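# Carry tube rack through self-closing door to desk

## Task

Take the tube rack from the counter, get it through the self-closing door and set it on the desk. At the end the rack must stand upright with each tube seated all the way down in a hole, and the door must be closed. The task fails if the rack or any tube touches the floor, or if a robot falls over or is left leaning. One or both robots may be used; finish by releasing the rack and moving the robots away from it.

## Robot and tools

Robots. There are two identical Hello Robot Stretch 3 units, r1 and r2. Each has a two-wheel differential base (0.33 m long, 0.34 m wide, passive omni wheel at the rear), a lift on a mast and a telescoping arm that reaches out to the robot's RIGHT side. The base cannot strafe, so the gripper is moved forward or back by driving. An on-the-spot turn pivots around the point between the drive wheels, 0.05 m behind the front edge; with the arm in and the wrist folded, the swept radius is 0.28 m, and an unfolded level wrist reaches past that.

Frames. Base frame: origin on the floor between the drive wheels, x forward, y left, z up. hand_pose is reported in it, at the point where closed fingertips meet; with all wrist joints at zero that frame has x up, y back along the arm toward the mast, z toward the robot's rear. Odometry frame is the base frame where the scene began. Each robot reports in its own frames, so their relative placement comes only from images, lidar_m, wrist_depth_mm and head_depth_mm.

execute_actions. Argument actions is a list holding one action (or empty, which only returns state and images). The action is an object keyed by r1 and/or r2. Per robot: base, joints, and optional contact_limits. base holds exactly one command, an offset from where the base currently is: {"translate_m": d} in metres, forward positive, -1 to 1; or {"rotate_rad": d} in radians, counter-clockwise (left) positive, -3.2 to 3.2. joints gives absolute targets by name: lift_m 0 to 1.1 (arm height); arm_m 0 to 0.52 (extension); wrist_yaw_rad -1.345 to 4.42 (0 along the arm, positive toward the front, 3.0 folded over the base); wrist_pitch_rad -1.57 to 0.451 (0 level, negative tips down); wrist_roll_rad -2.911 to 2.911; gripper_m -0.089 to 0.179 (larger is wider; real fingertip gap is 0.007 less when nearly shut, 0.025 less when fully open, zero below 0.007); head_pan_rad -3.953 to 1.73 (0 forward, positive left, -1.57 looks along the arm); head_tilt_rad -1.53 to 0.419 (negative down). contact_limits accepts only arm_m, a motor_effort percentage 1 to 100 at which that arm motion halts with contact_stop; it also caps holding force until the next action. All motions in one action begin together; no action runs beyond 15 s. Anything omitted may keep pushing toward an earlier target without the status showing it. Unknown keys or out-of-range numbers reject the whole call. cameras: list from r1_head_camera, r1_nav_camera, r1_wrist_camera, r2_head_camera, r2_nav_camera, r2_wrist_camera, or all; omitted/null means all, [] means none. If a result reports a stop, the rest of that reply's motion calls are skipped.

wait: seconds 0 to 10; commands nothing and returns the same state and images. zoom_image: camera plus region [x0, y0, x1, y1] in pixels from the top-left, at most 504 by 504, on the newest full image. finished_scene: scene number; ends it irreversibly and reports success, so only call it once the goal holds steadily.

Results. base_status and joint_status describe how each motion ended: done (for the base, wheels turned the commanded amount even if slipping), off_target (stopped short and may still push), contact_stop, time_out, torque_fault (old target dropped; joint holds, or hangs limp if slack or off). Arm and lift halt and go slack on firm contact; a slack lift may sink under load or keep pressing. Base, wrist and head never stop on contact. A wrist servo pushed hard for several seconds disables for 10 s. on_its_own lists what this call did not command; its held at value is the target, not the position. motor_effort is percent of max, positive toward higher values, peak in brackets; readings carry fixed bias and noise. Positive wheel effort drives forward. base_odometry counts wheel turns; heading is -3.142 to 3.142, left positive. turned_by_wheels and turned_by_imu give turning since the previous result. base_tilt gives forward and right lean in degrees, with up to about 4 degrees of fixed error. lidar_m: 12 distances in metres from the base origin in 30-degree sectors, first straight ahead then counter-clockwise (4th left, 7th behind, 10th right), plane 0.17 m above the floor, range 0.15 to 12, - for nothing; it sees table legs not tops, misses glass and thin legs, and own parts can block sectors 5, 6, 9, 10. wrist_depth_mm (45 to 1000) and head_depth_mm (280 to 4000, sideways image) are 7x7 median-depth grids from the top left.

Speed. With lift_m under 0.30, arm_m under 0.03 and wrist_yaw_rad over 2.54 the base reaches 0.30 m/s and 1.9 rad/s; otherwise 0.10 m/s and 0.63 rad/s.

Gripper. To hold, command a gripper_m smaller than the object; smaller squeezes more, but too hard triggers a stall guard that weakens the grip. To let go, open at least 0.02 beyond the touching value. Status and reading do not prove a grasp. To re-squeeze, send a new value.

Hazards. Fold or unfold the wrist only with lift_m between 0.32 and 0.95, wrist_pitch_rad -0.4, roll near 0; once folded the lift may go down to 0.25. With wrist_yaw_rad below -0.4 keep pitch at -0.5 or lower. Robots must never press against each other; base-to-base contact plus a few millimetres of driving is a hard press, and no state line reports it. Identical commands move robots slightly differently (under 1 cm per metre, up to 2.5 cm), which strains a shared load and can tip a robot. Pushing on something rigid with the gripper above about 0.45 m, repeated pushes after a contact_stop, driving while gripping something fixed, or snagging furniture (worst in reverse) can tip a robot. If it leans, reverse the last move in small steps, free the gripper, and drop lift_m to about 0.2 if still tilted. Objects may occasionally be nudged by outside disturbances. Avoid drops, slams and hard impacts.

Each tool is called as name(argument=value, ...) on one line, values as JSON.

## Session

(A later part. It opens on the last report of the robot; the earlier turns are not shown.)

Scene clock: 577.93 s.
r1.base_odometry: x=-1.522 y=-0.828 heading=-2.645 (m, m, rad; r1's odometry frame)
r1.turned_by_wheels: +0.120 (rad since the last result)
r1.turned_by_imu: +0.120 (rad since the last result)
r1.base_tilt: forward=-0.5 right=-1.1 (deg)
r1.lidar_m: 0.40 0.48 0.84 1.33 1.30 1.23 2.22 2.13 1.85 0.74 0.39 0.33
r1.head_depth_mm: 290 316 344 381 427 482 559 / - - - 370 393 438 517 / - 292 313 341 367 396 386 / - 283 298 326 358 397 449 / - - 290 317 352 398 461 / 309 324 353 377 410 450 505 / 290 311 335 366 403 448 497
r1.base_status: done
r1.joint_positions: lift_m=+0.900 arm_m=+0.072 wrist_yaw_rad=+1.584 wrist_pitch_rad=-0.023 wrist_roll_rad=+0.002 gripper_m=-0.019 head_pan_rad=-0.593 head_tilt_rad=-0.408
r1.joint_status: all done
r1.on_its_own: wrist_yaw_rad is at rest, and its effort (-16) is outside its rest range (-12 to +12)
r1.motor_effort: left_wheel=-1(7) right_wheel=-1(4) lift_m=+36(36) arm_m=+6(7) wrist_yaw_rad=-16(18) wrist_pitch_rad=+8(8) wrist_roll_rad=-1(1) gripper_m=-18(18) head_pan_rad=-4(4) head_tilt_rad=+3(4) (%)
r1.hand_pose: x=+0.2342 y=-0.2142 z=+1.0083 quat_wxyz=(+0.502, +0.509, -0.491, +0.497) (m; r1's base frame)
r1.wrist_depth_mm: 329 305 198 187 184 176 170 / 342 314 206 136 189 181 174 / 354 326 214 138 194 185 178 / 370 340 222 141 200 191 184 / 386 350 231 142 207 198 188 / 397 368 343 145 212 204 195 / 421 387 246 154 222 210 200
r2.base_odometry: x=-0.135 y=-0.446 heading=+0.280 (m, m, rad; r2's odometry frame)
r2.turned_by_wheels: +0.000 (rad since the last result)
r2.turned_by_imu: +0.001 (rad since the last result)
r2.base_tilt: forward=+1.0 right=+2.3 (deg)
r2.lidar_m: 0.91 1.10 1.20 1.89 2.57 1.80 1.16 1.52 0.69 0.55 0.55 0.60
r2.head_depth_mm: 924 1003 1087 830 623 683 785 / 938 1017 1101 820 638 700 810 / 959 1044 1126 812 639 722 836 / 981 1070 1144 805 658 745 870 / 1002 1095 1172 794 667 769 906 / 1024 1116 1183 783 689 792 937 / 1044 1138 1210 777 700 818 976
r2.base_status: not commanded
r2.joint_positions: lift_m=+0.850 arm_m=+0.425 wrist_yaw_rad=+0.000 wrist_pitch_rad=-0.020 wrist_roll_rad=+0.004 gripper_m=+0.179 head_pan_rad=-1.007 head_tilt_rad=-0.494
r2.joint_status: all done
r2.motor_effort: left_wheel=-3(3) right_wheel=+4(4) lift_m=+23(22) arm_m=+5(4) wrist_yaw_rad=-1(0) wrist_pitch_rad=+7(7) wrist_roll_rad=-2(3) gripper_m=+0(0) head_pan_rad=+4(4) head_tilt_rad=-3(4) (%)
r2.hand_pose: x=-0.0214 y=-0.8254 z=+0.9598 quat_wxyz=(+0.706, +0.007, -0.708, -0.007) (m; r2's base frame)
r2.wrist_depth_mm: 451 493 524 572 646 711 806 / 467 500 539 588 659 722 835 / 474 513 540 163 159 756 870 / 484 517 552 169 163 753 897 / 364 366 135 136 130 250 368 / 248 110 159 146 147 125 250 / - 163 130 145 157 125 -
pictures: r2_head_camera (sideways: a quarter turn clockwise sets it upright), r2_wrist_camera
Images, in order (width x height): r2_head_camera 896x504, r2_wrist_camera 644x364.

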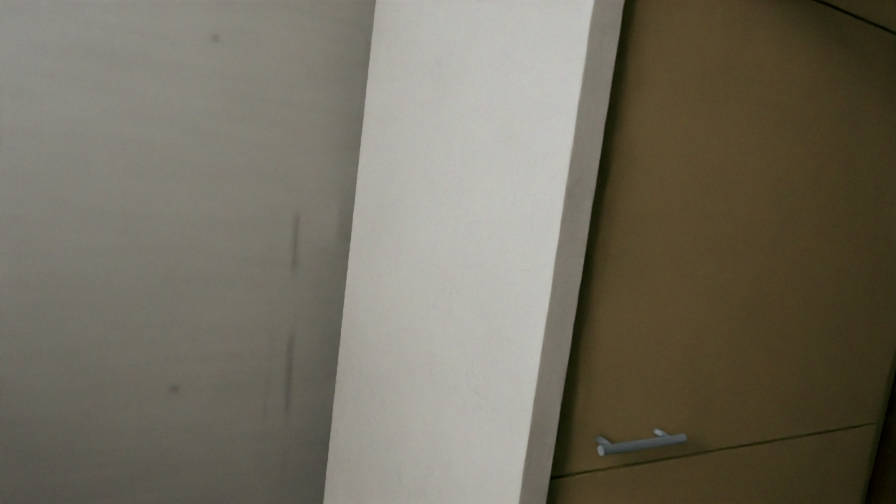

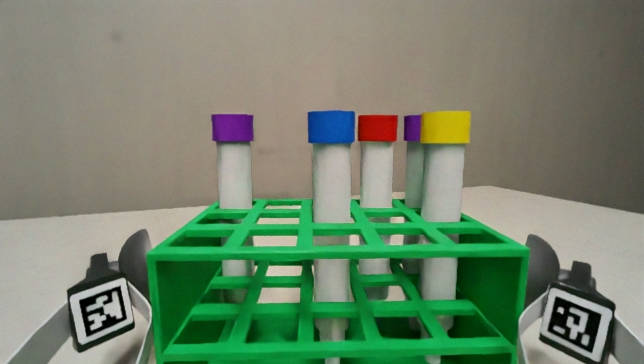

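execute_actions(actions=[{"r2": {"joints": {"gripper_m": 0.11}}, "r1": {"base": {"translate_m": -0.15}}}], cameras=["r2_wrist_camera", "r1_nav_camera"])

Scene clock: 620.87 s.
r1.base_odometry: x=-1.390 y=-0.757 heading=-2.645 (m, m, rad; r1's odometry frame)
r1.turned_by_wheels: +0.000 (rad since the last result)
r1.turned_by_imu: +0.002 (rad since the last result)
r1.base_tilt: forward=-0.7 right=-1.0 (deg)
r1.lidar_m: 0.54 0.65 1.13 1.35 1.12 2.07 2.07 2.09 1.81 1.02 0.40 0.32
r1.head_depth_mm: 303 332 366 409 463 535 633 / 286 - 349 385 420 467 556 / - 291 311 339 364 325 375 / - - 293 319 351 390 438 / - - 284 298 325 363 412 / - 2374 2042 1388 638 688 730 / 463 467 482 514 558 617 691
r1.base_status: done
r1.joint_positions: lift_m=+0.900 arm_m=+0.073 wrist_yaw_rad=+1.624 wrist_pitch_rad=-0.023 wrist_roll_rad=+0.002 gripper_m=-0.019 head_pan_rad=-0.593 head_tilt_rad=-0.408
r1.joint_status: not commanded
r1.on_its_own: wrist_yaw_rad is held at +1.619, not at your +1.570, by its stall guard, which is not easing now
r1.motor_effort: left_wheel=-2(6) right_wheel=+0(11) lift_m=+36(36) arm_m=+5(6) wrist_yaw_rad=-5(38) wrist_pitch_rad=+8(8) wrist_roll_rad=-1(1) gripper_m=-17(19) head_pan_rad=-4(4) head_tilt_rad=+3(4) (%)
r1.hand_pose: x=+0.2339 y=-0.2041 z=+1.0083 quat_wxyz=(+0.493, +0.519, -0.481, +0.507) (m; r1's base frame)
r1.wrist_depth_mm: 540 489 194 129 190 188 186 / 554 503 199 132 199 194 193 / 560 524 206 135 202 200 198 / 595 543 214 139 208 206 204 / 620 559 218 141 214 212 210 / 648 579 537 145 223 218 218 / 696 616 234 153 229 225 225
r2.base_odometry: x=-0.135 y=-0.446 heading=+0.280 (m, m, rad; r2's odometry frame)
r2.turned_by_wheels: +0.000 (rad since the last result)
r2.turned_by_imu: +0.003 (rad since the last result)
r2.base_tilt: forward=+1.0 right=+2.3 (deg)
r2.lidar_m: 0.91 1.09 1.20 1.88 2.57 1.07 1.52 1.52 0.69 0.56 0.55 0.60
r2.head_depth_mm: 923 1001 1083 830 621 681 785 / 938 1023 1110 821 638 702 813 / 958 1049 1125 813 638 721 844 / 979 1070 1148 802 658 745 870 / 1001 1099 1177 795 669 770 907 / 1014 1119 1183 784 685 792 941 / 1045 1139 1210 775 707 819 982
r2.base_status: not commanded
r2.joint_positions: lift_m=+0.850 arm_m=+0.425 wrist_yaw_rad=+0.000 wrist_pitch_rad=-0.020 wrist_roll_rad=+0.004 gripper_m=+0.118 head_pan_rad=-1.007 head_tilt_rad=-0.494
r2.joint_status: gripper_m off_target (ended at +0.118, target +0.110)
r2.on_its_own: gripper_m is held at +0.117, not at your +0.110, by its stall guard, which is not easing now
r2.motor_effort: left_wheel=-3(3) right_wheel=+4(4) lift_m=+22(23) arm_m=+5(5) wrist_yaw_rad=+0(0) wrist_pitch_rad=+7(7) wrist_roll_rad=-2(3) gripper_m=-24(99) head_pan_rad=+4(4) head_tilt_rad=-4(4) (%)
r2.hand_pose: x=-0.0214 y=-0.8254 z=+0.9598 quat_wxyz=(+0.706, +0.007, -0.708, -0.007) (m; r2's base frame)
r2.wrist_depth_mm: 450 489 529 586 636 711 826 / 462 499 546 592 656 736 834 / 470 511 539 584 169 754 847 / 488 516 550 178 173 746 898 / 363 365 135 146 143 148 368 / 239 - 157 151 158 138 241 / - 171 130 159 160 144 184
pictures: r1_nav_camera (sideways: a quarter turn counterclockwise sets it upright), r2_wrist_camera
Images, in order (width x height): r1_nav_camera 672x504, r2_wrist_camera 644x364.

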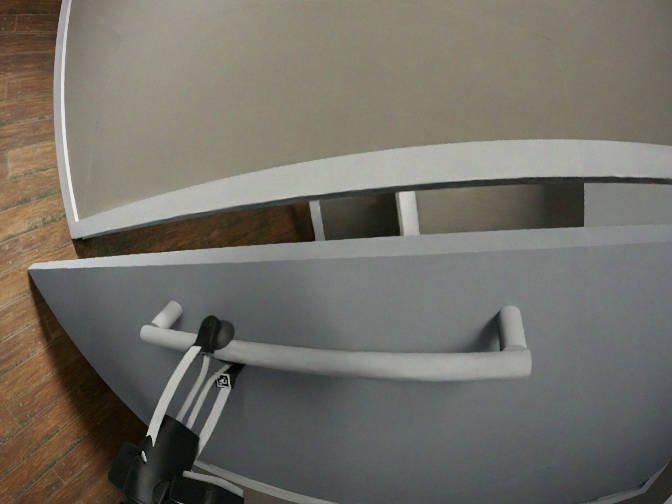

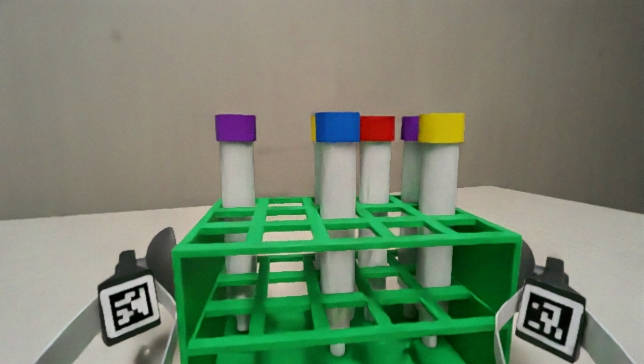

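execute_actions(actions=[{"r2": {"joints": {"head_pan_rad": -1.6, "head_tilt_rad": -0.4}}}], cameras=["r2_head_camera"])

Scene clock: 633.50 s.
r1.base_odometry: x=-1.390 y=-0.757 heading=-2.645 (m, m, rad; r1's odometry frame)
r1.turned_by_wheels: +0.000 (rad since the last result)
r1.turned_by_imu: +0.002 (rad since the last result)
r1.base_tilt: forward=-0.6 right=-1.2 (deg)
r1.lidar_m: 0.54 0.65 1.13 1.35 1.12 2.07 2.07 2.08 1.82 1.02 0.40 0.32
r1.head_depth_mm: 303 332 366 409 464 535 631 / 286 - 349 386 420 468 556 / - 291 312 339 364 325 374 / - - 293 319 351 390 438 / - - 284 298 325 363 412 / - 2371 2054 1386 640 689 729 / 464 468 481 515 557 615 691
r1.base_status: not commanded
r1.joint_positions: lift_m=+0.900 arm_m=+0.073 wrist_yaw_rad=+1.624 wrist_pitch_rad=-0.023 wrist_roll_rad=+0.002 gripper_m=-0.019 head_pan_rad=-0.593 head_tilt_rad=-0.408
r1.joint_status: not commanded
r1.on_its_own: wrist_yaw_rad is held at +1.619, not at your +1.570, by its stall guard, which is not easing now
r1.motor_effort: left_wheel=-1(1) right_wheel=-1(1) lift_m=+36(35) arm_m=+5(5) wrist_yaw_rad=-5(5) wrist_pitch_rad=+8(8) wrist_roll_rad=-1(1) gripper_m=-16(16) head_pan_rad=-4(4) head_tilt_rad=+3(3) (%)
r1.hand_pose: x=+0.2339 y=-0.2041 z=+1.0083 quat_wxyz=(+0.493, +0.519, -0.481, +0.507) (m; r1's base frame)
r1.wrist_depth_mm: 528 484 194 129 190 189 188 / 542 505 200 132 195 195 193 / 567 511 208 135 203 200 199 / 595 538 214 137 210 206 203 / 621 559 219 142 213 213 210 / 647 590 551 145 221 218 217 / 700 610 236 154 230 225 223
r2.base_odometry: x=-0.135 y=-0.446 heading=+0.280 (m, m, rad; r2's odometry frame)
r2.turned_by_wheels: +0.000 (rad since the last result)
r2.turned_by_imu: +0.002 (rad since the last result)
r2.base_tilt: forward=+1.0 right=+2.3 (deg)
r2.lidar_m: 0.91 1.09 1.20 1.88 2.57 1.06 1.52 1.52 0.69 0.56 0.55 0.60
r2.head_depth_mm: 1191 1304 1442 1003 831 950 - / 1143 1236 1357 991 775 - 1012 / 1089 1184 1286 1119 732 812 931 / 1043 1131 1230 837 671 750 857 / 1001 1079 1181 892 663 706 799 / 964 1042 1121 936 643 663 741 / 933 997 1074 926 639 624 693
r2.base_status: not commanded
r2.joint_positions: lift_m=+0.850 arm_m=+0.425 wrist_yaw_rad=+0.000 wrist_pitch_rad=-0.020 wrist_roll_rad=+0.004 gripper_m=+0.118 head_pan_rad=-1.593 head_tilt_rad=-0.409
r2.joint_status: all done
r2.on_its_own: gripper_m is held at +0.117, not at your +0.110, by its stall guard, which is not easing now
r2.motor_effort: left_wheel=-4(3) right_wheel=+4(4) lift_m=+22(22) arm_m=+4(4) wrist_yaw_rad=+1(0) wrist_pitch_rad=+7(7) wrist_roll_rad=-3(2) gripper_m=-24(23) head_pan_rad=-5(44) head_tilt_rad=+5(19) (%)
r2.hand_pose: x=-0.0214 y=-0.8254 z=+0.9598 quat_wxyz=(+0.706, +0.007, -0.708, -0.007) (m; r2's base frame)
r2.wrist_depth_mm: 454 488 531 585 637 703 814 / 461 500 536 593 655 742 833 / 471 511 531 585 170 771 878 / 479 520 548 178 174 749 906 / 362 365 135 147 142 148 366 / 240 - 157 151 159 139 241 / - 170 130 160 159 145 184
pictures: r2_head_camera (sideways: a quarter turn clockwise sets it upright)
Images, in order (width x height): r2_head_camera 896x504.

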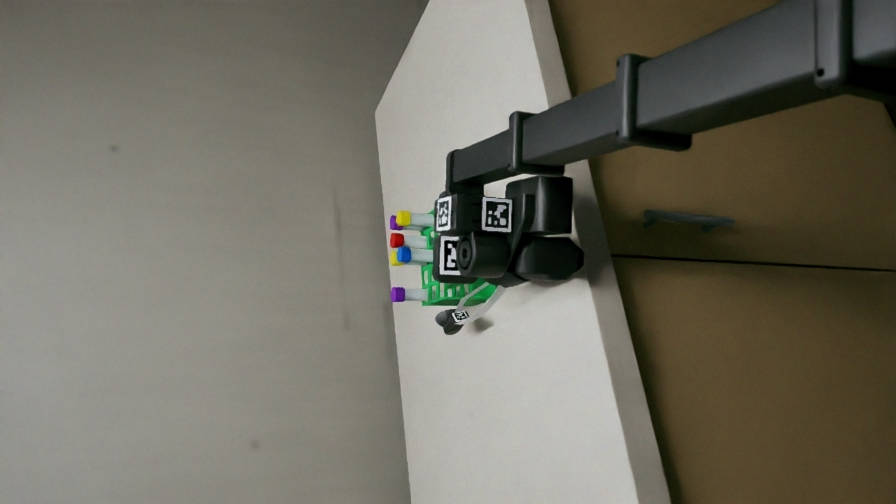

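execute_actions(actions=[{"r2": {"joints": {"lift_m": 0.88}}}], cameras=["r2_wrist_camera"])

Scene clock: 687.50 s.
r1.base_odometry: x=-1.390 y=-0.757 heading=-2.645 (m, m, rad; r1's odometry frame)
r1.turned_by_wheels: +0.000 (rad since the last result)
r1.turned_by_imu: +0.001 (rad since the last result)
r1.base_tilt: forward=-0.5 right=-1.1 (deg)
r1.lidar_m: 0.54 0.65 1.13 1.35 1.12 2.07 2.07 2.09 1.81 1.02 0.40 0.31
r1.head_depth_mm: 303 332 366 409 463 535 634 / 286 - 349 386 420 467 555 / - 291 311 339 364 324 375 / - - 293 319 351 389 438 / - - 284 297 325 363 411 / - 2369 2068 1387 638 687 730 / 464 468 482 515 557 617 690
r1.base_status: not commanded
r1.joint_positions: lift_m=+0.900 arm_m=+0.073 wrist_yaw_rad=+1.624 wrist_pitch_rad=-0.023 wrist_roll_rad=+0.002 gripper_m=-0.019 head_pan_rad=-0.593 head_tilt_rad=-0.408
r1.joint_status: not commanded
r1.on_its_own: wrist_yaw_rad is held at +1.619, not at your +1.570, by its stall guard, which is not easing now
r1.motor_effort: left_wheel=-1(2) right_wheel=+0(0) lift_m=+36(36) arm_m=+5(5) wrist_yaw_rad=-5(5) wrist_pitch_rad=+8(8) wrist_roll_rad=-1(1) gripper_m=-16(16) head_pan_rad=-4(4) head_tilt_rad=+3(3) (%)
r1.hand_pose: x=+0.2339 y=-0.2041 z=+1.0083 quat_wxyz=(+0.493, +0.519, -0.481, +0.507) (m; r1's base frame)
r1.wrist_depth_mm: 531 484 194 129 190 188 187 / 546 508 200 132 197 194 192 / 574 528 206 135 202 201 198 / 581 544 212 139 208 205 205 / 621 561 218 142 213 213 209 / 648 587 537 145 222 220 216 / 687 624 237 153 232 227 226
r2.base_odometry: x=-0.135 y=-0.446 heading=+0.280 (m, m, rad; r2's odometry frame)
r2.turned_by_wheels: +0.000 (rad since the last result)
r2.turned_by_imu: +0.001 (rad since the last result)
r2.base_tilt: forward=+1.0 right=+2.4 (deg)
r2.lidar_m: 0.91 1.09 1.21 1.89 2.57 1.06 1.51 1.52 0.69 0.56 0.55 0.60
r2.head_depth_mm: 1186 1305 1430 1007 827 - - / 1143 1245 1366 1055 - 886 1019 / 1090 1185 1290 1132 732 813 940 / 1045 1137 1228 - 684 751 856 / 1009 1080 1176 893 663 702 794 / 963 1036 1127 942 645 662 737 / 927 999 1069 927 636 623 689
r2.base_status: not commanded
r2.joint_positions: lift_m=+0.880 arm_m=+0.425 wrist_yaw_rad=+0.000 wrist_pitch_rad=-0.023 wrist_roll_rad=+0.004 gripper_m=+0.118 head_pan_rad=-1.593 head_tilt_rad=-0.409
r2.joint_status: all done
r2.on_its_own: gripper_m is held at +0.117, not at your +0.110, by its stall guard, which is not easing now
r2.motor_effort: left_wheel=-3(3) right_wheel=+4(4) lift_m=+44(45) arm_m=+5(4) wrist_yaw_rad=+0(0) wrist_pitch_rad=+8(8) wrist_roll_rad=-3(2) gripper_m=-24(25) head_pan_rad=-5(5) head_tilt_rad=+5(6) (%)
r2.hand_pose: x=-0.0214 y=-0.8253 z=+0.9882 quat_wxyz=(+0.706, +0.009, -0.708, -0.009) (m; r2's base frame)
r2.wrist_depth_mm: 455 488 533 573 632 708 808 / 461 501 536 594 655 735 839 / 471 509 551 606 675 747 877 / 482 524 554 196 198 774 912 / 476 509 186 188 168 451 455 / 298 - 176 186 167 142 299 / 233 212 138 149 154 140 229
pictures: r2_wrist_camera
Images, in order (width x height): r2_wrist_camera 644x364.

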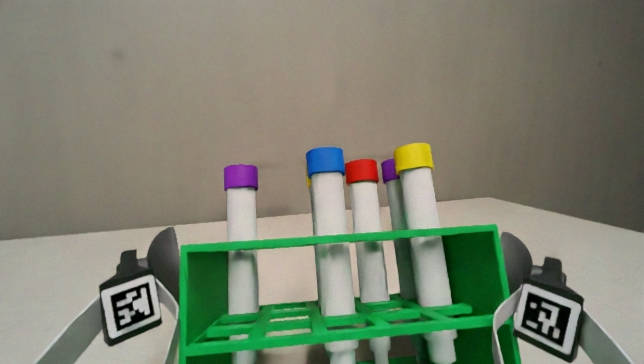

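execute_actions(actions=[{"r2": {"joints": {"lift_m": 0.853}}}], cameras=["r2_wrist_camera"])

Scene clock: 693.50 s.
r1.base_odometry: x=-1.390 y=-0.757 heading=-2.645 (m, m, rad; r1's odometry frame)
r1.turned_by_wheels: +0.000 (rad since the last result)
r1.turned_by_imu: +0.001 (rad since the last result)
r1.base_tilt: forward=-0.7 right=-1.0 (deg)
r1.lidar_m: 0.54 0.65 1.13 1.35 1.12 2.06 2.07 2.08 1.81 1.02 0.40 0.31
r1.head_depth_mm: 303 332 366 409 463 534 633 / 286 - 349 385 420 467 556 / - 291 311 339 364 324 374 / - - 293 319 351 390 438 / - - 284 297 325 363 411 / - 2379 2063 1389 637 690 731 / 463 468 483 515 558 618 690
r1.base_status: not commanded
r1.joint_positions: lift_m=+0.900 arm_m=+0.073 wrist_yaw_rad=+1.624 wrist_pitch_rad=-0.023 wrist_roll_rad=+0.002 gripper_m=-0.019 head_pan_rad=-0.593 head_tilt_rad=-0.408
r1.joint_status: not commanded
r1.on_its_own: wrist_yaw_rad is held at +1.619, not at your +1.570, by its stall guard, which is not easing now
r1.motor_effort: left_wheel=-1(1) right_wheel=+0(0) lift_m=+36(37) arm_m=+5(5) wrist_yaw_rad=-5(6) wrist_pitch_rad=+8(8) wrist_roll_rad=-1(1) gripper_m=-16(16) head_pan_rad=-4(4) head_tilt_rad=+3(3) (%)
r1.hand_pose: x=+0.2339 y=-0.2041 z=+1.0083 quat_wxyz=(+0.493, +0.519, -0.481, +0.507) (m; r1's base frame)
r1.wrist_depth_mm: 534 482 193 128 191 189 188 / 547 500 200 132 196 194 191 / 578 519 208 135 202 199 197 / 596 549 213 138 207 207 203 / 623 568 219 142 215 213 210 / 659 603 551 145 221 219 217 / 679 614 237 153 230 227 224
r2.base_odometry: x=-0.135 y=-0.446 heading=+0.280 (m, m, rad; r2's odometry frame)
r2.turned_by_wheels: +0.000 (rad since the last result)
r2.turned_by_imu: +0.001 (rad since the last result)
r2.base_tilt: forward=+1.0 right=+2.3 (deg)
r2.lidar_m: 0.91 1.09 1.20 1.88 2.57 1.06 1.51 1.52 0.69 0.55 0.55 0.60
r2.head_depth_mm: 1182 1299 1437 1007 826 953 - / 1140 1232 1352 996 776 - 1011 / 1087 1187 1297 1124 734 815 935 / 1040 1131 1226 860 672 749 857 / 1001 1083 1168 891 664 705 792 / 962 1038 1122 938 646 663 739 / 935 995 1068 927 638 622 692
r2.base_status: not commanded
r2.joint_positions: lift_m=+0.853 arm_m=+0.425 wrist_yaw_rad=+0.000 wrist_pitch_rad=-0.020 wrist_roll_rad=+0.004 gripper_m=+0.117 head_pan_rad=-1.593 head_tilt_rad=-0.408
r2.joint_status: all done
r2.on_its_own: gripper_m is held at +0.117, not at your +0.110, by its stall guard, which is not easing now
r2.motor_effort: left_wheel=-3(4) right_wheel=+4(5) lift_m=+22(38) arm_m=+3(5) wrist_yaw_rad=+0(1) wrist_pitch_rad=+7(8) wrist_roll_rad=-3(3) gripper_m=-16(24) head_pan_rad=-4(5) head_tilt_rad=+5(6) (%)
r2.hand_pose: x=-0.0214 y=-0.8255 z=+0.9629 quat_wxyz=(+0.706, +0.007, -0.708, -0.007) (m; r2's base frame)
r2.wrist_depth_mm: 453 490 533 584 632 715 822 / 463 502 543 598 653 725 844 / 469 513 540 580 177 752 852 / 483 522 552 544 181 757 886 / 373 370 164 148 146 379 375 / 246 245 162 163 161 132 248 / 193 174 163 162 161 167 184
pictures: r2_wrist_camera
Images, in order (width x height): r2_wrist_camera 644x364.

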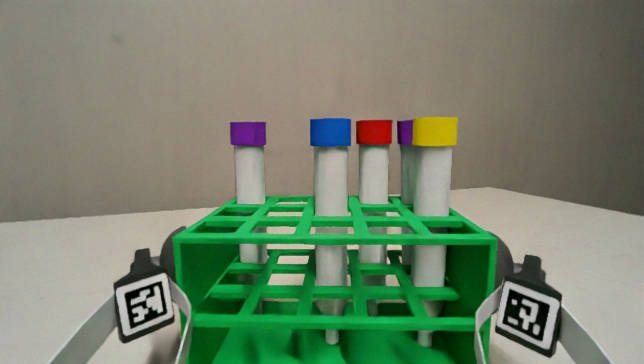

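execute_actions(actions=[{"r2": {"joints": {"gripper_m": 0.16}}}], cameras=[])

execute_actions(actions=[{"r2": {"joints": {"arm_m": 0.12, "head_pan_rad": -1.57, "head_tilt_rad": -0.6}}}], cameras=["r2_head_camera", "r2_wrist_camera"])

Scene clock: 814.43 s.
r1.base_odometry: x=-1.390 y=-0.757 heading=-2.645 (m, m, rad; r1's odometry frame)
r1.turned_by_wheels: +0.000 (rad since the last result)
r1.turned_by_imu: +0.002 (rad since the last result)
r1.base_tilt: forward=-0.5 right=-1.1 (deg)
r1.lidar_m: 0.54 0.65 1.13 1.35 1.12 2.07 2.07 2.09 1.81 1.02 0.40 0.31
r1.head_depth_mm: 303 331 366 409 463 534 632 / 286 - 349 385 420 467 555 / - 291 312 339 364 324 375 / - - 293 319 351 390 437 / - - 284 298 325 363 411 / - 2376 2072 1392 637 687 732 / 463 468 482 514 557 616 691
r1.base_status: not commanded
r1.joint_positions: lift_m=+0.900 arm_m=+0.073 wrist_yaw_rad=+1.624 wrist_pitch_rad=-0.023 wrist_roll_rad=+0.002 gripper_m=-0.019 head_pan_rad=-0.593 head_tilt_rad=-0.408
r1.joint_status: not commanded
r1.on_its_own: wrist_yaw_rad is held at +1.619, not at your +1.570, by its stall guard, which is not easing now
r1.motor_effort: left_wheel=-1(1) right_wheel=+0(0) lift_m=+36(37) arm_m=+5(5) wrist_yaw_rad=-6(6) wrist_pitch_rad=+8(8) wrist_roll_rad=-1(1) gripper_m=-16(16) head_pan_rad=-5(4) head_tilt_rad=+3(4) (%)
r1.hand_pose: x=+0.2339 y=-0.2041 z=+1.0083 quat_wxyz=(+0.493, +0.519, -0.481, +0.507) (m; r1's base frame)
r1.wrist_depth_mm: 528 483 195 129 190 188 189 / 542 497 199 131 196 194 193 / 580 526 206 134 201 200 198 / 594 548 213 139 208 206 203 / 626 569 218 142 215 213 210 / 655 576 542 145 220 219 218 / 691 604 234 153 230 227 225
r2.base_odometry: x=-0.135 y=-0.446 heading=+0.280 (m, m, rad; r2's odometry frame)
r2.turned_by_wheels: +0.000 (rad since the last result)
r2.turned_by_imu: +0.002 (rad since the last result)
r2.base_tilt: forward=+1.1 right=+2.3 (deg)
r2.lidar_m: 0.91 1.09 1.20 1.89 2.57 1.07 1.52 1.52 0.69 0.55 0.55 0.60
r2.head_depth_mm: 1197 1305 1446 1005 827 956 - / 1137 1237 1358 993 776 - 1004 / 1086 1187 1292 1128 731 811 934 / 1055 1127 1232 860 672 753 858 / 1005 1078 1170 892 664 703 798 / 966 1043 1121 941 643 661 742 / 931 996 1077 926 639 624 693
r2.base_status: not commanded
r2.joint_positions: lift_m=+0.853 arm_m=+0.425 wrist_yaw_rad=+0.000 wrist_pitch_rad=-0.020 wrist_roll_rad=+0.004 gripper_m=+0.160 head_pan_rad=-1.593 head_tilt_rad=-0.408
r2.joint_status: all done
r2.motor_effort: left_wheel=-3(3) right_wheel=+4(4) lift_m=+22(22) arm_m=+3(3) wrist_yaw_rad=+0(0) wrist_pitch_rad=+7(7) wrist_roll_rad=-3(2) gripper_m=+1(97) head_pan_rad=-5(5) head_tilt_rad=+5(5) (%)
r2.hand_pose: x=-0.0214 y=-0.8255 z=+0.9629 quat_wxyz=(+0.706, +0.007, -0.708, -0.007) (m; r2's base frame)
r2.wrist_depth_mm: 455 487 535 579 638 708 819 / 461 495 543 592 659 723 834 / 469 509 539 587 628 755 878 / 483 521 556 545 182 750 883 / 376 373 152 151 157 376 377 / 245 - 162 165 163 132 247 / - 175 163 163 164 168 189
pictures: none
No camera images: the call's "cameras" was empty. Leave "cameras" out to get every camera's image.

Scene clock: 817.90 s.
r1.base_odometry: x=-1.390 y=-0.757 heading=-2.645 (m, m, rad; r1's odometry frame)
r1.turned_by_wheels: +0.000 (rad since the last result)
r1.turned_by_imu: +0.001 (rad since the last result)
r1.base_tilt: forward=-0.7 right=-1.1 (deg)
r1.lidar_m: 0.54 0.65 1.13 1.35 1.12 2.07 2.07 2.09 1.81 1.02 0.40 0.31
r1.head_depth_mm: 303 332 367 409 463 536 632 / 286 - 349 386 420 468 555 / - 291 311 339 364 324 374 / - - 293 319 351 390 438 / - - 284 297 325 363 411 / - 2355 2064 1384 637 688 730 / 463 468 481 514 557 616 690
r1.base_status: not commanded
r1.joint_positions: lift_m=+0.900 arm_m=+0.073 wrist_yaw_rad=+1.624 wrist_pitch_rad=-0.023 wrist_roll_rad=+0.002 gripper_m=-0.019 head_pan_rad=-0.593 head_tilt_rad=-0.408
r1.joint_status: not commanded
r1.on_its_own: wrist_yaw_rad is held at +1.619, not at your +1.570, by its stall guard, which is not easing now
r1.motor_effort: left_wheel=-1(1) right_wheel=+0(0) lift_m=+36(36) arm_m=+5(5) wrist_yaw_rad=-5(4) wrist_pitch_rad=+8(8) wrist_roll_rad=-1(1) gripper_m=-16(16) head_pan_rad=-4(4) head_tilt_rad=+4(4) (%)
r1.hand_pose: x=+0.2339 y=-0.2041 z=+1.0083 quat_wxyz=(+0.493, +0.519, -0.481, +0.507) (m; r1's base frame)
r1.wrist_depth_mm: 521 486 193 128 190 188 186 / 541 507 201 132 197 193 192 / 581 519 207 135 202 199 199 / 593 546 214 138 209 206 205 / 635 565 218 142 214 214 209 / 652 585 535 144 221 219 218 / 676 604 237 153 230 224 223
r2.base_odometry: x=-0.135 y=-0.446 heading=+0.280 (m, m, rad; r2's odometry frame)
r2.turned_by_wheels: +0.000 (rad since the last result)
r2.turned_by_imu: +0.000 (rad since the last result)
r2.base_tilt: forward=+1.0 right=+2.3 (deg)
r2.lidar_m: 0.91 1.09 1.21 1.88 2.58 1.06 1.52 1.52 0.69 0.56 0.55 0.60
r2.head_depth_mm: 1160 1319 1013 808 959 - - / 1116 1251 996 778 864 - 1169 / 1072 1205 929 735 - - 1184 / 1026 1153 819 707 - 978 1148 / 988 1101 958 698 736 879 1101 / 957 1055 946 662 690 820 997 / 918 1015 934 658 651 762 912
r2.base_status: not commanded
r2.joint_positions: lift_m=+0.853 arm_m=+0.120 wrist_yaw_rad=+0.000 wrist_pitch_rad=-0.020 wrist_roll_rad=+0.004 gripper_m=+0.160 head_pan_rad=-1.577 head_tilt_rad=-0.593
r2.joint_status: all done
r2.motor_effort: left_wheel=-3(3) right_wheel=+4(4) lift_m=+22(22) arm_m=-4(6) wrist_yaw_rad=+0(1) wrist_pitch_rad=+7(7) wrist_roll_rad=-3(2) gripper_m=+0(0) head_pan_rad=+4(8) head_tilt_rad=-5(25) (%)
r2.hand_pose: x=-0.0214 y=-0.5210 z=+0.9629 quat_wxyz=(+0.706, +0.007, -0.708, -0.007) (m; r2's base frame)
r2.wrist_depth_mm: 680 724 790 852 970 - - / 693 738 807 900 - - - / 699 757 823 887 - - - / 707 762 780 492 808 794 - / 377 379 380 379 381 382 380 / 249 - 249 249 268 290 393 / - 196 214 243 296 337 427
pictures: r2_head_camera (sideways: a quarter turn clockwise sets it upright), r2_wrist_camera
Images, in order (width x height): r2_head_camera 896x504, r2_wrist_camera 644x364.

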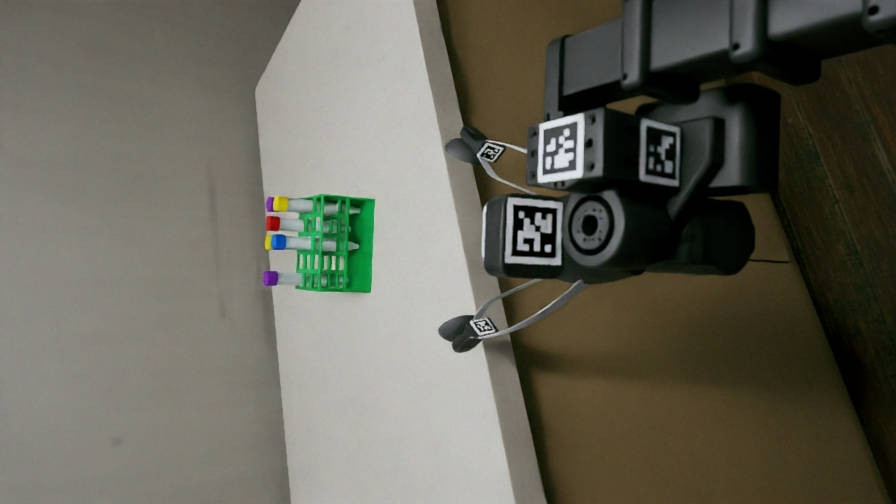

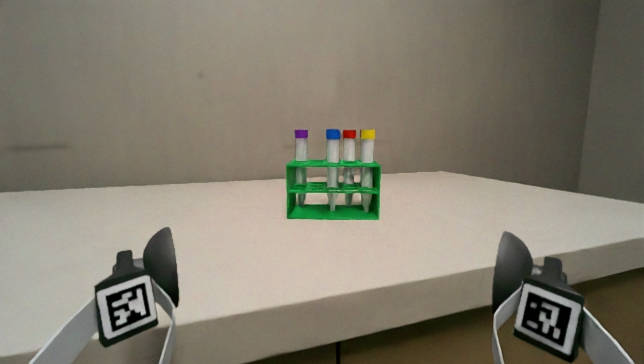

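execute_actions(actions=[{"r2": {"joints": {"arm_m": 0.415, "gripper_m": 0.179, "head_tilt_rad": -0.45, "head_pan_rad": -1.3}}, "r1": {"base": {"rotate_rad": 0.15}, "joints": {"arm_m": 0.108, "wrist_yaw_rad": 1.6}}}], cameras=["r2_wrist_camera"])

Scene clock: 889.80 s.
r1.base_odometry: x=-1.390 y=-0.757 heading=-2.494 (m, m, rad; r1's odometry frame)
r1.turned_by_wheels: +0.150 (rad since the last result)
r1.turned_by_imu: +0.150 (rad since the last result)
r1.base_tilt: forward=-0.6 right=-1.1 (deg)
r1.lidar_m: 0.56 0.72 1.35 1.36 1.71 2.07 2.10 1.95 1.81 0.73 0.39 0.35
r1.head_depth_mm: 292 - 357 388 431 480 563 / 286 309 329 351 319 348 511 / - 293 319 350 386 425 469 / - 286 306 334 367 410 463 / 474 491 540 554 600 683 760 / 417 449 485 532 584 651 730 / 420 452 490 533 582 643 719
r1.base_status: done
r1.joint_positions: lift_m=+0.900 arm_m=+0.107 wrist_yaw_rad=+1.612 wrist_pitch_rad=-0.023 wrist_roll_rad=+0.002 gripper_m=-0.019 head_pan_rad=-0.593 head_tilt_rad=-0.408
r1.joint_status: all done
r1.on_its_own: wrist_yaw_rad is at rest, and its effort (-15) is outside its rest range (-12 to +12)
r1.motor_effort: left_wheel=-1(9) right_wheel=-3(7) lift_m=+36(36) arm_m=+6(5) wrist_yaw_rad=-15(17) wrist_pitch_rad=+8(8) wrist_roll_rad=-1(1) gripper_m=-18(19) head_pan_rad=-3(4) head_tilt_rad=+3(3) (%)
r1.hand_pose: x=+0.2340 y=-0.2418 z=+1.0083 quat_wxyz=(+0.495, +0.516, -0.484, +0.504) (m; r1's base frame)
r1.wrist_depth_mm: 602 511 203 134 182 172 164 / 635 532 210 135 187 178 168 / 671 548 219 137 192 183 172 / 718 578 224 141 197 186 176 / 730 598 514 143 203 193 182 / 774 636 - 145 209 197 188 / 819 686 251 154 218 204 191
r2.base_odometry: x=-0.135 y=-0.446 heading=+0.280 (m, m, rad; r2's odometry frame)
r2.turned_by_wheels: +0.000 (rad since the last result)
r2.turned_by_imu: +0.001 (rad since the last result)
r2.base_tilt: forward=+1.1 right=+2.3 (deg)
r2.lidar_m: 0.91 1.09 1.20 1.88 2.57 1.06 1.53 1.52 0.69 0.56 0.55 0.60
r2.head_depth_mm: 998 1090 1180 892 694 769 902 / 985 1066 1167 830 676 745 878 / 977 1060 1155 871 670 735 849 / 963 1048 1141 862 657 720 830 / 959 1040 1123 857 644 705 810 / 947 1022 1106 845 628 693 793 / 940 1020 1086 832 621 676 780
r2.base_status: not commanded
r2.joint_positions: lift_m=+0.853 arm_m=+0.415 wrist_yaw_rad=+0.000 wrist_pitch_rad=-0.020 wrist_roll_rad=+0.004 gripper_m=+0.179 head_pan_rad=-1.307 head_tilt_rad=-0.458
r2.joint_status: all done
r2.motor_effort: left_wheel=-3(3) right_wheel=+4(4) lift_m=+23(22) arm_m=+4(8) wrist_yaw_rad=-1(1) wrist_pitch_rad=+7(7) wrist_roll_rad=-3(2) gripper_m=+1(86) head_pan_rad=+4(30) head_tilt_rad=+5(23) (%)
r2.hand_pose: x=-0.0214 y=-0.8154 z=+0.9629 quat_wxyz=(+0.706, +0.007, -0.708, -0.007) (m; r2's base frame)
r2.wrist_depth_mm: 462 502 539 590 644 708 823 / 472 507 551 600 670 747 861 / 481 520 548 597 662 768 879 / 488 530 563 198 190 772 901 / 372 418 165 173 168 377 375 / 254 249 167 175 164 232 247 / - 175 172 180 172 175 -
pictures: r2_wrist_camera
Images, in order (width x height): r2_wrist_camera 644x364.

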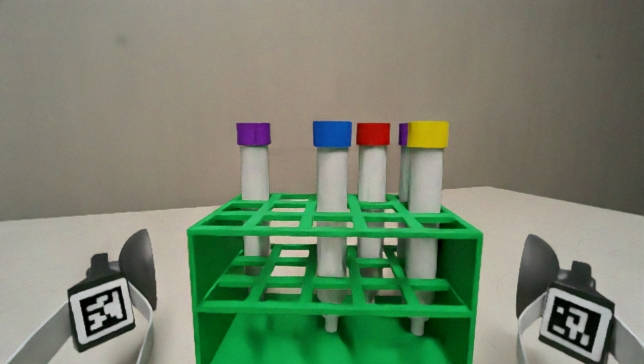

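execute_actions(actions=[{"r2": {"joints": {"arm_m": 0.445}}, "r1": {"base": {"translate_m": -0.2}}}], cameras=["r2_wrist_camera"])

Scene clock: 897.90 s.
r1.base_odometry: x=-1.230 y=-0.636 heading=-2.494 (m, m, rad; r1's odometry frame)
r1.turned_by_wheels: +0.000 (rad since the last result)
r1.turned_by_imu: +0.000 (rad since the last result)
r1.base_tilt: forward=-0.6 right=-1.1 (deg)
r1.lidar_m: 0.74 0.95 1.42 1.44 1.13 1.88 1.91 1.86 1.72 1.11 0.41 0.32
r1.head_depth_mm: 307 348 379 420 474 540 652 / 288 313 334 289 311 343 565 / - 294 316 347 385 425 452 / - - 294 320 352 392 442 / - - 291 314 347 397 1248 / 2359 2490 2622 805 828 900 999 / 571 611 655 713 788 874 973
r1.base_status: done
r1.joint_positions: lift_m=+0.900 arm_m=+0.108 wrist_yaw_rad=+1.662 wrist_pitch_rad=-0.023 wrist_roll_rad=+0.002 gripper_m=-0.019 head_pan_rad=-0.593 head_tilt_rad=-0.408
r1.joint_status: not commanded
r1.on_its_own: wrist_yaw_rad is held at +1.655, not at your +1.600, by its stall guard, which is not easing now
r1.motor_effort: left_wheel=-1(7) right_wheel=+0(11) lift_m=+36(36) arm_m=+5(6) wrist_yaw_rad=-9(45) wrist_pitch_rad=+8(8) wrist_roll_rad=-1(1) gripper_m=-16(20) head_pan_rad=-4(4) head_tilt_rad=+3(4) (%)
r1.hand_pose: x=+0.2332 y=-0.2294 z=+1.0083 quat_wxyz=(+0.483, +0.528, -0.471, +0.516) (m; r1's base frame)
r1.wrist_depth_mm: - 825 197 130 191 190 187 / - 839 201 133 197 195 191 / - 859 208 136 202 200 198 / - 956 215 140 209 206 204 / - 978 224 143 215 213 211 / - - 871 147 223 220 217 / - - 237 154 231 227 224
r2.base_odometry: x=-0.135 y=-0.446 heading=+0.280 (m, m, rad; r2's odometry frame)
r2.turned_by_wheels: +0.000 (rad since the last result)
r2.turned_by_imu: +0.001 (rad since the last result)
r2.base_tilt: forward=+1.1 right=+2.4 (deg)
r2.lidar_m: 0.91 1.10 1.20 1.88 2.57 0.99 1.53 1.52 0.69 0.55 0.55 0.60
r2.head_depth_mm: 993 1089 1188 1012 655 768 900 / 986 1071 1168 838 664 744 875 / 970 1067 1150 873 668 735 856 / 965 1055 1137 863 656 721 836 / 955 1045 1121 851 643 706 816 / 948 1029 1107 844 627 691 793 / 935 1015 1097 834 621 677 776
r2.base_status: not commanded
r2.joint_positions: lift_m=+0.853 arm_m=+0.445 wrist_yaw_rad=+0.000 wrist_pitch_rad=-0.020 wrist_roll_rad=+0.004 gripper_m=+0.179 head_pan_rad=-1.307 head_tilt_rad=-0.458
r2.joint_status: all done
r2.motor_effort: left_wheel=-4(3) right_wheel=+4(4) lift_m=+22(23) arm_m=+5(6) wrist_yaw_rad=+1(0) wrist_pitch_rad=+7(7) wrist_roll_rad=-2(2) gripper_m=+0(0) head_pan_rad=+4(4) head_tilt_rad=+5(5) (%)
r2.hand_pose: x=-0.0214 y=-0.8454 z=+0.9629 quat_wxyz=(+0.706, +0.007, -0.708, -0.007) (m; r2's base frame)
r2.wrist_depth_mm: 443 470 508 556 627 698 781 / 450 481 522 578 644 702 805 / 457 493 521 572 161 724 829 / 466 503 523 576 163 735 864 / 373 373 146 140 137 377 380 / 254 115 164 148 145 112 256 / - 167 136 127 135 128 -
pictures: r2_wrist_camera
Images, in order (width x height): r2_wrist_camera 644x364.

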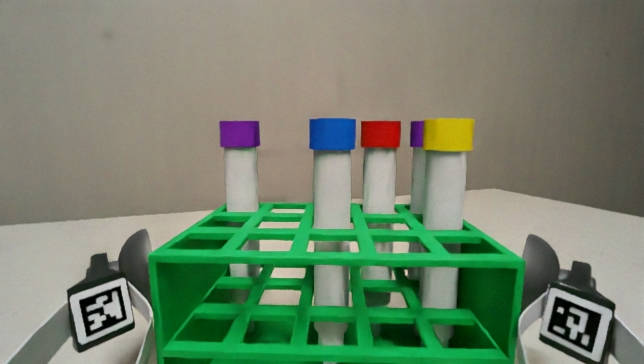

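execute_actions(actions=[{"r2": {"joints": {"gripper_m": 0.09}}, "r1": {"joints": {"head_pan_rad": -0.9, "head_tilt_rad": -0.9}}}], cameras=["r2_wrist_camera", "r1_nav_camera"])

Scene clock: 927.43 s.
r1.base_odometry: x=-1.230 y=-0.636 heading=-2.494 (m, m, rad; r1's odometry frame)
r1.turned_by_wheels: +0.000 (rad since the last result)
r1.turned_by_imu: +0.001 (rad since the last result)
r1.base_tilt: forward=-0.6 right=-1.1 (deg)
r1.lidar_m: 0.74 0.95 1.42 1.44 1.13 1.89 1.91 1.86 1.73 1.12 0.41 0.32
r1.head_depth_mm: 577 741 1005 - 1336 1222 1096 / 485 596 772 - 1359 1226 1095 / 418 499 608 812 1159 1225 1113 / 369 428 485 597 838 1170 1101 / - 345 402 507 661 935 1104 / 297 334 384 451 622 1230 1106 / - 302 348 1050 1251 1235 1107
r1.base_status: not commanded
r1.joint_positions: lift_m=+0.900 arm_m=+0.108 wrist_yaw_rad=+1.662 wrist_pitch_rad=-0.023 wrist_roll_rad=+0.002 gripper_m=-0.019 head_pan_rad=-0.893 head_tilt_rad=-0.888
r1.joint_status: all done
r1.on_its_own: wrist_yaw_rad is held at +1.655, not at your +1.600, by its stall guard, which is not easing now
r1.motor_effort: left_wheel=-1(2) right_wheel=+0(0) lift_m=+36(36) arm_m=+5(5) wrist_yaw_rad=-9(8) wrist_pitch_rad=+8(8) wrist_roll_rad=-1(1) gripper_m=-15(16) head_pan_rad=-4(30) head_tilt_rad=-5(30) (%)
r1.hand_pose: x=+0.2332 y=-0.2294 z=+1.0083 quat_wxyz=(+0.483, +0.528, -0.471, +0.516) (m; r1's base frame)
r1.wrist_depth_mm: 996 804 196 129 191 190 187 / - 846 202 132 196 194 192 / - 873 210 136 203 200 198 / - 947 215 141 210 207 204 / - 974 223 142 216 213 210 / - - 854 147 222 221 217 / - - 240 154 231 227 223
r2.base_odometry: x=-0.135 y=-0.446 heading=+0.280 (m, m, rad; r2's odometry frame)
r2.turned_by_wheels: +0.000 (rad since the last result)
r2.turned_by_imu: +0.001 (rad since the last result)
r2.base_tilt: forward=+1.0 right=+2.3 (deg)
r2.lidar_m: 0.91 1.09 1.21 1.88 2.57 0.99 1.53 1.52 0.69 0.56 0.55 0.60
r2.head_depth_mm: 993 1082 1184 825 659 768 898 / 985 1072 1168 853 666 744 878 / 979 1061 1149 874 669 735 853 / 966 1045 1139 862 655 720 836 / 958 1040 1119 856 644 708 814 / 944 1030 1110 844 628 690 795 / 938 1017 1094 836 620 677 775
r2.base_status: not commanded
r2.joint_positions: lift_m=+0.853 arm_m=+0.445 wrist_yaw_rad=+0.000 wrist_pitch_rad=-0.020 wrist_roll_rad=+0.004 gripper_m=+0.092 head_pan_rad=-1.307 head_tilt_rad=-0.458
r2.joint_status: all done
r2.motor_effort: left_wheel=-3(3) right_wheel=+4(4) lift_m=+22(22) arm_m=+5(5) wrist_yaw_rad=+0(0) wrist_pitch_rad=+7(7) wrist_roll_rad=-3(3) gripper_m=-31(99) head_pan_rad=+4(4) head_tilt_rad=+5(5) (%)
r2.hand_pose: x=-0.0214 y=-0.8454 z=+0.9629 quat_wxyz=(+0.706, +0.007, -0.708, -0.007) (m; r2's base frame)
r2.wrist_depth_mm: 440 471 508 566 612 694 765 / 446 482 527 581 639 712 813 / 457 491 530 566 613 726 842 / 463 504 524 187 180 738 872 / 371 373 151 157 154 374 374 / 246 256 163 164 161 131 247 / 193 174 151 168 163 167 184
pictures: r1_nav_camera (sideways: a quarter turn counterclockwise sets it upright), r2_wrist_camera
Images, in order (width x height): r1_nav_camera 672x504, r2_wrist_camera 644x364.

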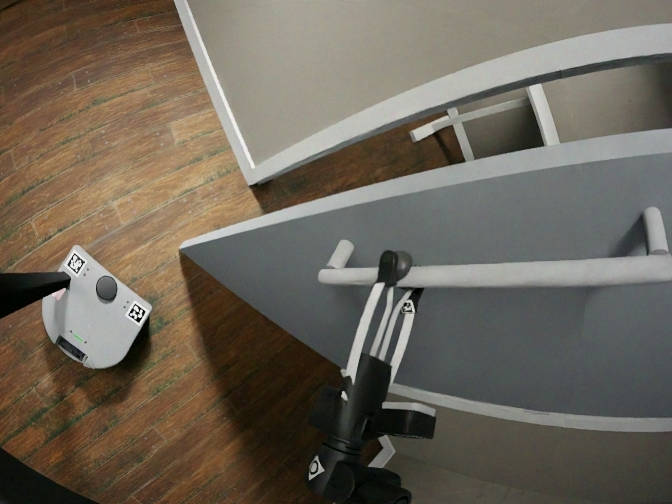

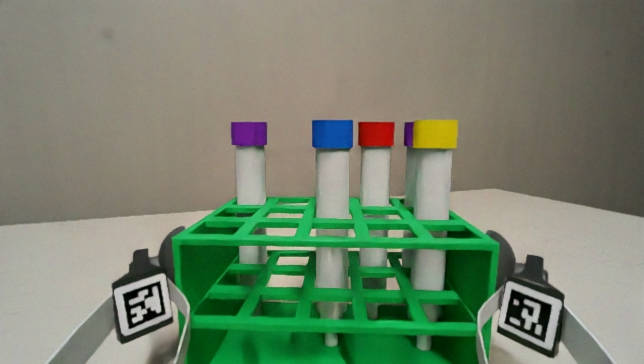

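execute_actions(actions=[{"r2": {"joints": {"arm_m": 0.4}}}], cameras=["r2_wrist_camera"])

Scene clock: 936.67 s.
r1.base_odometry: x=-1.230 y=-0.636 heading=-2.494 (m, m, rad; r1's odometry frame)
r1.turned_by_wheels: +0.000 (rad since the last result)
r1.turned_by_imu: +0.002 (rad since the last result)
r1.base_tilt: forward=-0.5 right=-1.1 (deg)
r1.lidar_m: 0.73 0.95 1.42 1.44 1.13 1.89 1.92 1.86 1.73 1.12 0.41 0.32
r1.head_depth_mm: 578 741 1007 - 1336 1223 1093 / 485 595 772 - 1360 1224 1100 / 418 499 608 810 1157 1227 1113 / 369 428 485 597 840 1174 1098 / - 345 402 505 659 933 1100 / 297 334 383 452 624 1232 1104 / - 301 347 1054 1251 1239 1106
r1.base_status: not commanded
r1.joint_positions: lift_m=+0.900 arm_m=+0.108 wrist_yaw_rad=+1.662 wrist_pitch_rad=-0.023 wrist_roll_rad=+0.002 gripper_m=-0.019 head_pan_rad=-0.893 head_tilt_rad=-0.888
r1.joint_status: not commanded
r1.on_its_own: wrist_yaw_rad is held at +1.655, not at your +1.600, by its stall guard, which is not easing now
r1.motor_effort: left_wheel=-1(2) right_wheel=+0(0) lift_m=+36(37) arm_m=+5(5) wrist_yaw_rad=-8(8) wrist_pitch_rad=+8(8) wrist_roll_rad=-1(1) gripper_m=-16(16) head_pan_rad=-4(5) head_tilt_rad=-5(6) (%)
r1.hand_pose: x=+0.2332 y=-0.2294 z=+1.0083 quat_wxyz=(+0.483, +0.528, -0.471, +0.516) (m; r1's base frame)
r1.wrist_depth_mm: - 813 196 130 193 189 187 / - 831 204 133 197 194 193 / - 884 208 135 203 201 198 / - 907 216 141 208 207 204 / - 984 222 143 215 213 211 / - - 892 147 222 220 218 / - - 238 154 230 229 224
r2.base_odometry: x=-0.135 y=-0.446 heading=+0.280 (m, m, rad; r2's odometry frame)
r2.turned_by_wheels: +0.000 (rad since the last result)
r2.turned_by_imu: +0.001 (rad since the last result)
r2.base_tilt: forward=+1.0 right=+2.3 (deg)
r2.lidar_m: 0.92 1.10 1.20 1.88 2.57 0.99 1.53 1.52 0.69 0.55 0.55 0.60
r2.head_depth_mm: 997 1080 1183 842 696 770 898 / 984 1079 1169 810 677 747 878 / 974 1065 1153 871 669 734 852 / 966 1045 1138 867 655 719 834 / 956 1037 1122 855 644 706 814 / 944 1026 1106 847 627 688 795 / 939 1017 1090 833 620 678 778
r2.base_status: not commanded
r2.joint_positions: lift_m=+0.853 arm_m=+0.400 wrist_yaw_rad=+0.000 wrist_pitch_rad=-0.020 wrist_roll_rad=+0.004 gripper_m=+0.105 head_pan_rad=-1.307 head_tilt_rad=-0.458
r2.joint_status: all done
r2.on_its_own: gripper_m is held at +0.104, not at your +0.090, by its stall guard, which is not easing now
r2.motor_effort: left_wheel=-3(3) right_wheel=+4(4) lift_m=+22(23) arm_m=-4(5) wrist_yaw_rad=+0(1) wrist_pitch_rad=+7(7) wrist_roll_rad=-2(2) gripper_m=-23(23) head_pan_rad=+4(4) head_tilt_rad=+5(6) (%)
r2.hand_pose: x=-0.0214 y=-0.8010 z=+0.9629 quat_wxyz=(+0.706, +0.007, -0.708, -0.007) (m; r2's base frame)
r2.wrist_depth_mm: 474 505 546 600 672 742 853 / 490 520 562 627 691 768 872 / 493 529 569 611 180 798 900 / 503 542 573 188 180 792 936 / 372 373 151 157 154 377 378 / 244 256 162 164 161 131 247 / 193 175 152 167 164 167 184
pictures: r2_wrist_camera
Images, in order (width x height): r2_wrist_camera 644x364.

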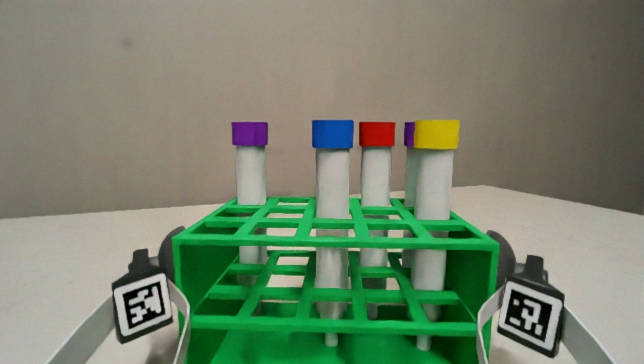

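execute_actions(actions=[{"r2": {"joints": {"arm_m": 0.235}}, "r1": {"joints": {"head_pan_rad": -0.8, "head_tilt_rad": -1.5}}}], cameras=["r2_wrist_camera", "r1_nav_camera"])

Scene clock: 1012.50 s.
r1.base_odometry: x=-1.230 y=-0.636 heading=-2.494 (m, m, rad; r1's odometry frame)
r1.turned_by_wheels: +0.000 (rad since the last result)
r1.turned_by_imu: +0.001 (rad since the last result)
r1.base_tilt: forward=-0.6 right=-1.0 (deg)
r1.lidar_m: 0.73 0.95 1.42 1.44 1.13 1.88 1.91 1.85 1.73 1.11 0.41 0.33
r1.head_depth_mm: 1210 1269 1250 1234 1220 1204 1191 / 838 1270 1259 1241 1221 1216 1201 / 665 1007 1266 1254 - 1212 1195 / 542 777 1260 1253 - 1218 1199 / 477 657 1272 1255 1236 1227 - / 499 1296 1275 1261 1242 1229 1215 / 998 1238 1280 1265 1251 1237 1218
r1.base_status: not commanded
r1.joint_positions: lift_m=+0.900 arm_m=+0.108 wrist_yaw_rad=+1.662 wrist_pitch_rad=-0.023 wrist_roll_rad=+0.002 gripper_m=-0.019 head_pan_rad=-0.807 head_tilt_rad=-1.482
r1.joint_status: all done
r1.on_its_own: wrist_yaw_rad is held at +1.655, not at your +1.600, by its stall guard, which is not easing now
r1.motor_effort: left_wheel=-2(2) right_wheel=+0(0) lift_m=+36(36) arm_m=+5(5) wrist_yaw_rad=-8(8) wrist_pitch_rad=+8(8) wrist_roll_rad=-1(1) gripper_m=-15(16) head_pan_rad=+4(18) head_tilt_rad=-8(37) (%)
r1.hand_pose: x=+0.2332 y=-0.2294 z=+1.0083 quat_wxyz=(+0.483, +0.528, -0.471, +0.516) (m; r1's base frame)
r1.wrist_depth_mm: 994 802 195 130 192 189 188 / - 829 201 132 196 196 193 / - 869 208 136 202 200 200 / - 906 215 141 211 206 205 / - 977 224 143 215 211 210 / - - 901 147 222 221 218 / - - 237 154 231 228 222
r2.base_odometry: x=-0.135 y=-0.446 heading=+0.280 (m, m, rad; r2's odometry frame)
r2.turned_by_wheels: +0.000 (rad since the last result)
r2.turned_by_imu: +0.001 (rad since the last result)
r2.base_tilt: forward=+1.0 right=+2.3 (deg)
r2.lidar_m: 0.91 1.09 1.21 1.88 2.58 0.99 1.53 1.52 0.69 0.55 0.55 0.60
r2.head_depth_mm: 991 1083 1188 847 - - 899 / 987 1072 1168 690 - 784 873 / 977 1062 1153 880 663 737 857 / 969 1050 1136 862 655 722 831 / 957 1039 1124 850 644 706 815 / 946 1027 1107 844 627 690 795 / 942 1016 1105 837 622 676 777
r2.base_status: not commanded
r2.joint_positions: lift_m=+0.853 arm_m=+0.235 wrist_yaw_rad=+0.000 wrist_pitch_rad=-0.020 wrist_roll_rad=+0.004 gripper_m=+0.105 head_pan_rad=-1.307 head_tilt_rad=-0.458
r2.joint_status: all done
r2.on_its_own: gripper_m is held at +0.104, not at your +0.090, by its stall guard, which is not easing now
r2.motor_effort: left_wheel=-3(3) right_wheel=+4(4) lift_m=+23(22) arm_m=-4(5) wrist_yaw_rad=+0(0) wrist_pitch_rad=+7(7) wrist_roll_rad=-3(2) gripper_m=-23(23) head_pan_rad=+4(4) head_tilt_rad=+5(5) (%)
r2.hand_pose: x=-0.0214 y=-0.6360 z=+0.9628 quat_wxyz=(+0.706, +0.008, -0.708, -0.007) (m; r2's base frame)
r2.wrist_depth_mm: 590 643 689 756 839 950 - / 608 658 707 787 858 968 - / 622 668 719 783 844 985 - / 622 673 641 187 180 964 - / 370 375 151 156 154 378 378 / 246 256 163 163 160 131 249 / 194 175 152 167 163 168 192
pictures: r1_nav_camera (sideways: a quarter turn counterclockwise sets it upright), r2_wrist_camera
Images, in order (width x height): r1_nav_camera 672x504, r2_wrist_camera 644x364.

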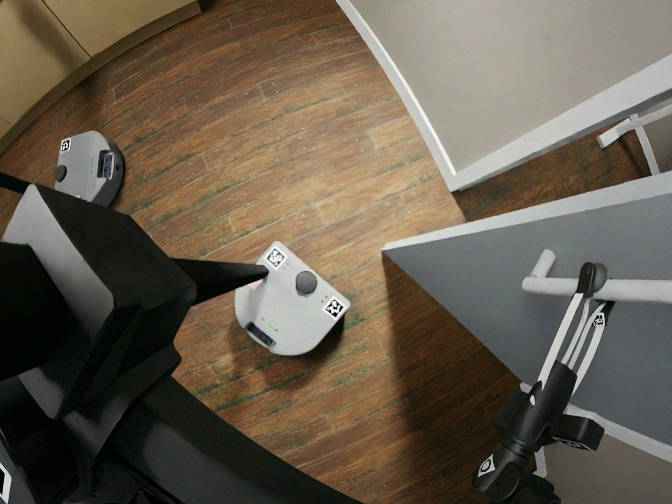

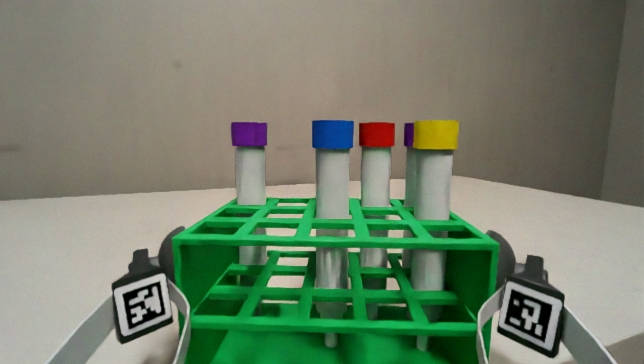

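execute_actions(actions=[{"r2": {"joints": {"gripper_m": 0.17}}, "r1": {"base": {"rotate_rad": 0.15}, "joints": {"arm_m": 0.143, "wrist_yaw_rad": 1.58}}}], cameras=["r2_wrist_camera"])

Scene clock: 1098.57 s.
r1.base_odometry: x=-1.230 y=-0.636 heading=-2.344 (m, m, rad; r1's odometry frame)
r1.turned_by_wheels: +0.150 (rad since the last result)
r1.turned_by_imu: +0.150 (rad since the last result)
r1.base_tilt: forward=-0.6 right=-1.1 (deg)
r1.lidar_m: 0.78 1.10 1.42 1.03 1.02 1.89 1.99 1.77 1.73 0.77 0.40 0.36
r1.head_depth_mm: 847 1259 1254 1237 1227 1204 1196 / 721 1152 1258 1241 1224 1208 1196 / 628 936 1262 1251 - 1218 1200 / 557 785 1260 1252 - 1219 1200 / 524 1283 1271 1257 1236 1228 - / 1045 1285 1278 1259 1244 1233 1216 / 975 1291 1280 1263 1248 1234 1216
r1.base_status: done
r1.joint_positions: lift_m=+0.900 arm_m=+0.142 wrist_yaw_rad=+1.624 wrist_pitch_rad=-0.023 wrist_roll_rad=+0.002 gripper_m=-0.019 head_pan_rad=-0.807 head_tilt_rad=-1.483
r1.joint_status: wrist_yaw_rad off_target (ended at +1.624, target +1.580); the others done
r1.on_its_own: wrist_yaw_rad is at rest, and its effort (-53) is outside its rest range (-12 to +12)
r1.motor_effort: left_wheel=+5(8) right_wheel=-9(9) lift_m=+36(36) arm_m=+10(10) wrist_yaw_rad=-53(53) wrist_pitch_rad=+8(8) wrist_roll_rad=-1(1) gripper_m=-20(21) head_pan_rad=+4(3) head_tilt_rad=-8(8) (%)
r1.hand_pose: x=+0.2339 y=-0.2736 z=+1.0083 quat_wxyz=(+0.492, +0.519, -0.481, +0.507) (m; r1's base frame)
r1.wrist_depth_mm: - 867 204 188 182 173 165 / - 939 210 193 188 178 169 / - - 217 197 192 183 173 / - - 224 203 198 188 179 / - - 233 145 205 193 183 / - - 153 146 211 199 189 / - - 248 226 215 205 193
r2.base_odometry: x=-0.135 y=-0.446 heading=+0.280 (m, m, rad; r2's odometry frame)
r2.turned_by_wheels: +0.000 (rad since the last result)
r2.turned_by_imu: +0.001 (rad since the last result)
r2.base_tilt: forward=+1.0 right=+2.3 (deg)
r2.lidar_m: 0.92 1.09 1.20 1.88 2.58 0.99 1.53 1.52 0.69 0.56 0.55 0.60
r2.head_depth_mm: 994 1090 1195 850 - - 900 / 991 1077 1162 688 - 782 874 / 974 1057 1154 876 667 735 857 / 963 1049 1142 863 655 715 831 / 955 1041 1119 857 644 705 814 / 946 1029 1100 843 626 689 793 / 938 1021 1094 832 622 677 776
r2.base_status: not commanded
r2.joint_positions: lift_m=+0.853 arm_m=+0.235 wrist_yaw_rad=+0.000 wrist_pitch_rad=-0.020 wrist_roll_rad=+0.004 gripper_m=+0.170 head_pan_rad=-1.307 head_tilt_rad=-0.458
r2.joint_status: all done
r2.motor_effort: left_wheel=-3(3) right_wheel=+4(4) lift_m=+23(23) arm_m=-5(5) wrist_yaw_rad=+0(0) wrist_pitch_rad=+7(7) wrist_roll_rad=-3(3) gripper_m=+1(100) head_pan_rad=+4(4) head_tilt_rad=+5(5) (%)
r2.hand_pose: x=-0.0214 y=-0.6360 z=+0.9628 quat_wxyz=(+0.706, +0.008, -0.708, -0.007) (m; r2's base frame)
r2.wrist_depth_mm: 593 635 699 758 845 945 - / 609 651 716 792 864 959 - / 631 666 723 778 178 989 - / 624 665 648 187 180 961 - / 376 377 151 155 154 380 382 / 247 - 163 164 161 131 248 / - 176 163 164 164 168 195
pictures: r2_wrist_camera
Images, in order (width x height): r2_wrist_camera 644x364.

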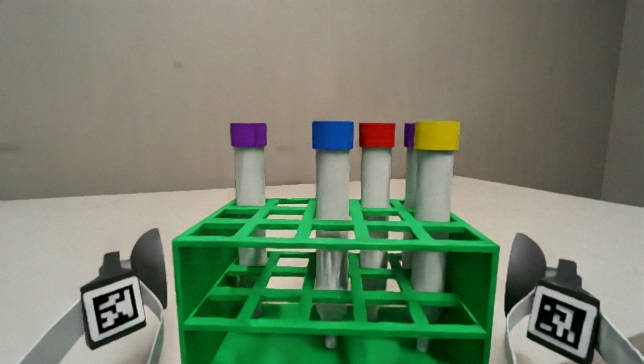

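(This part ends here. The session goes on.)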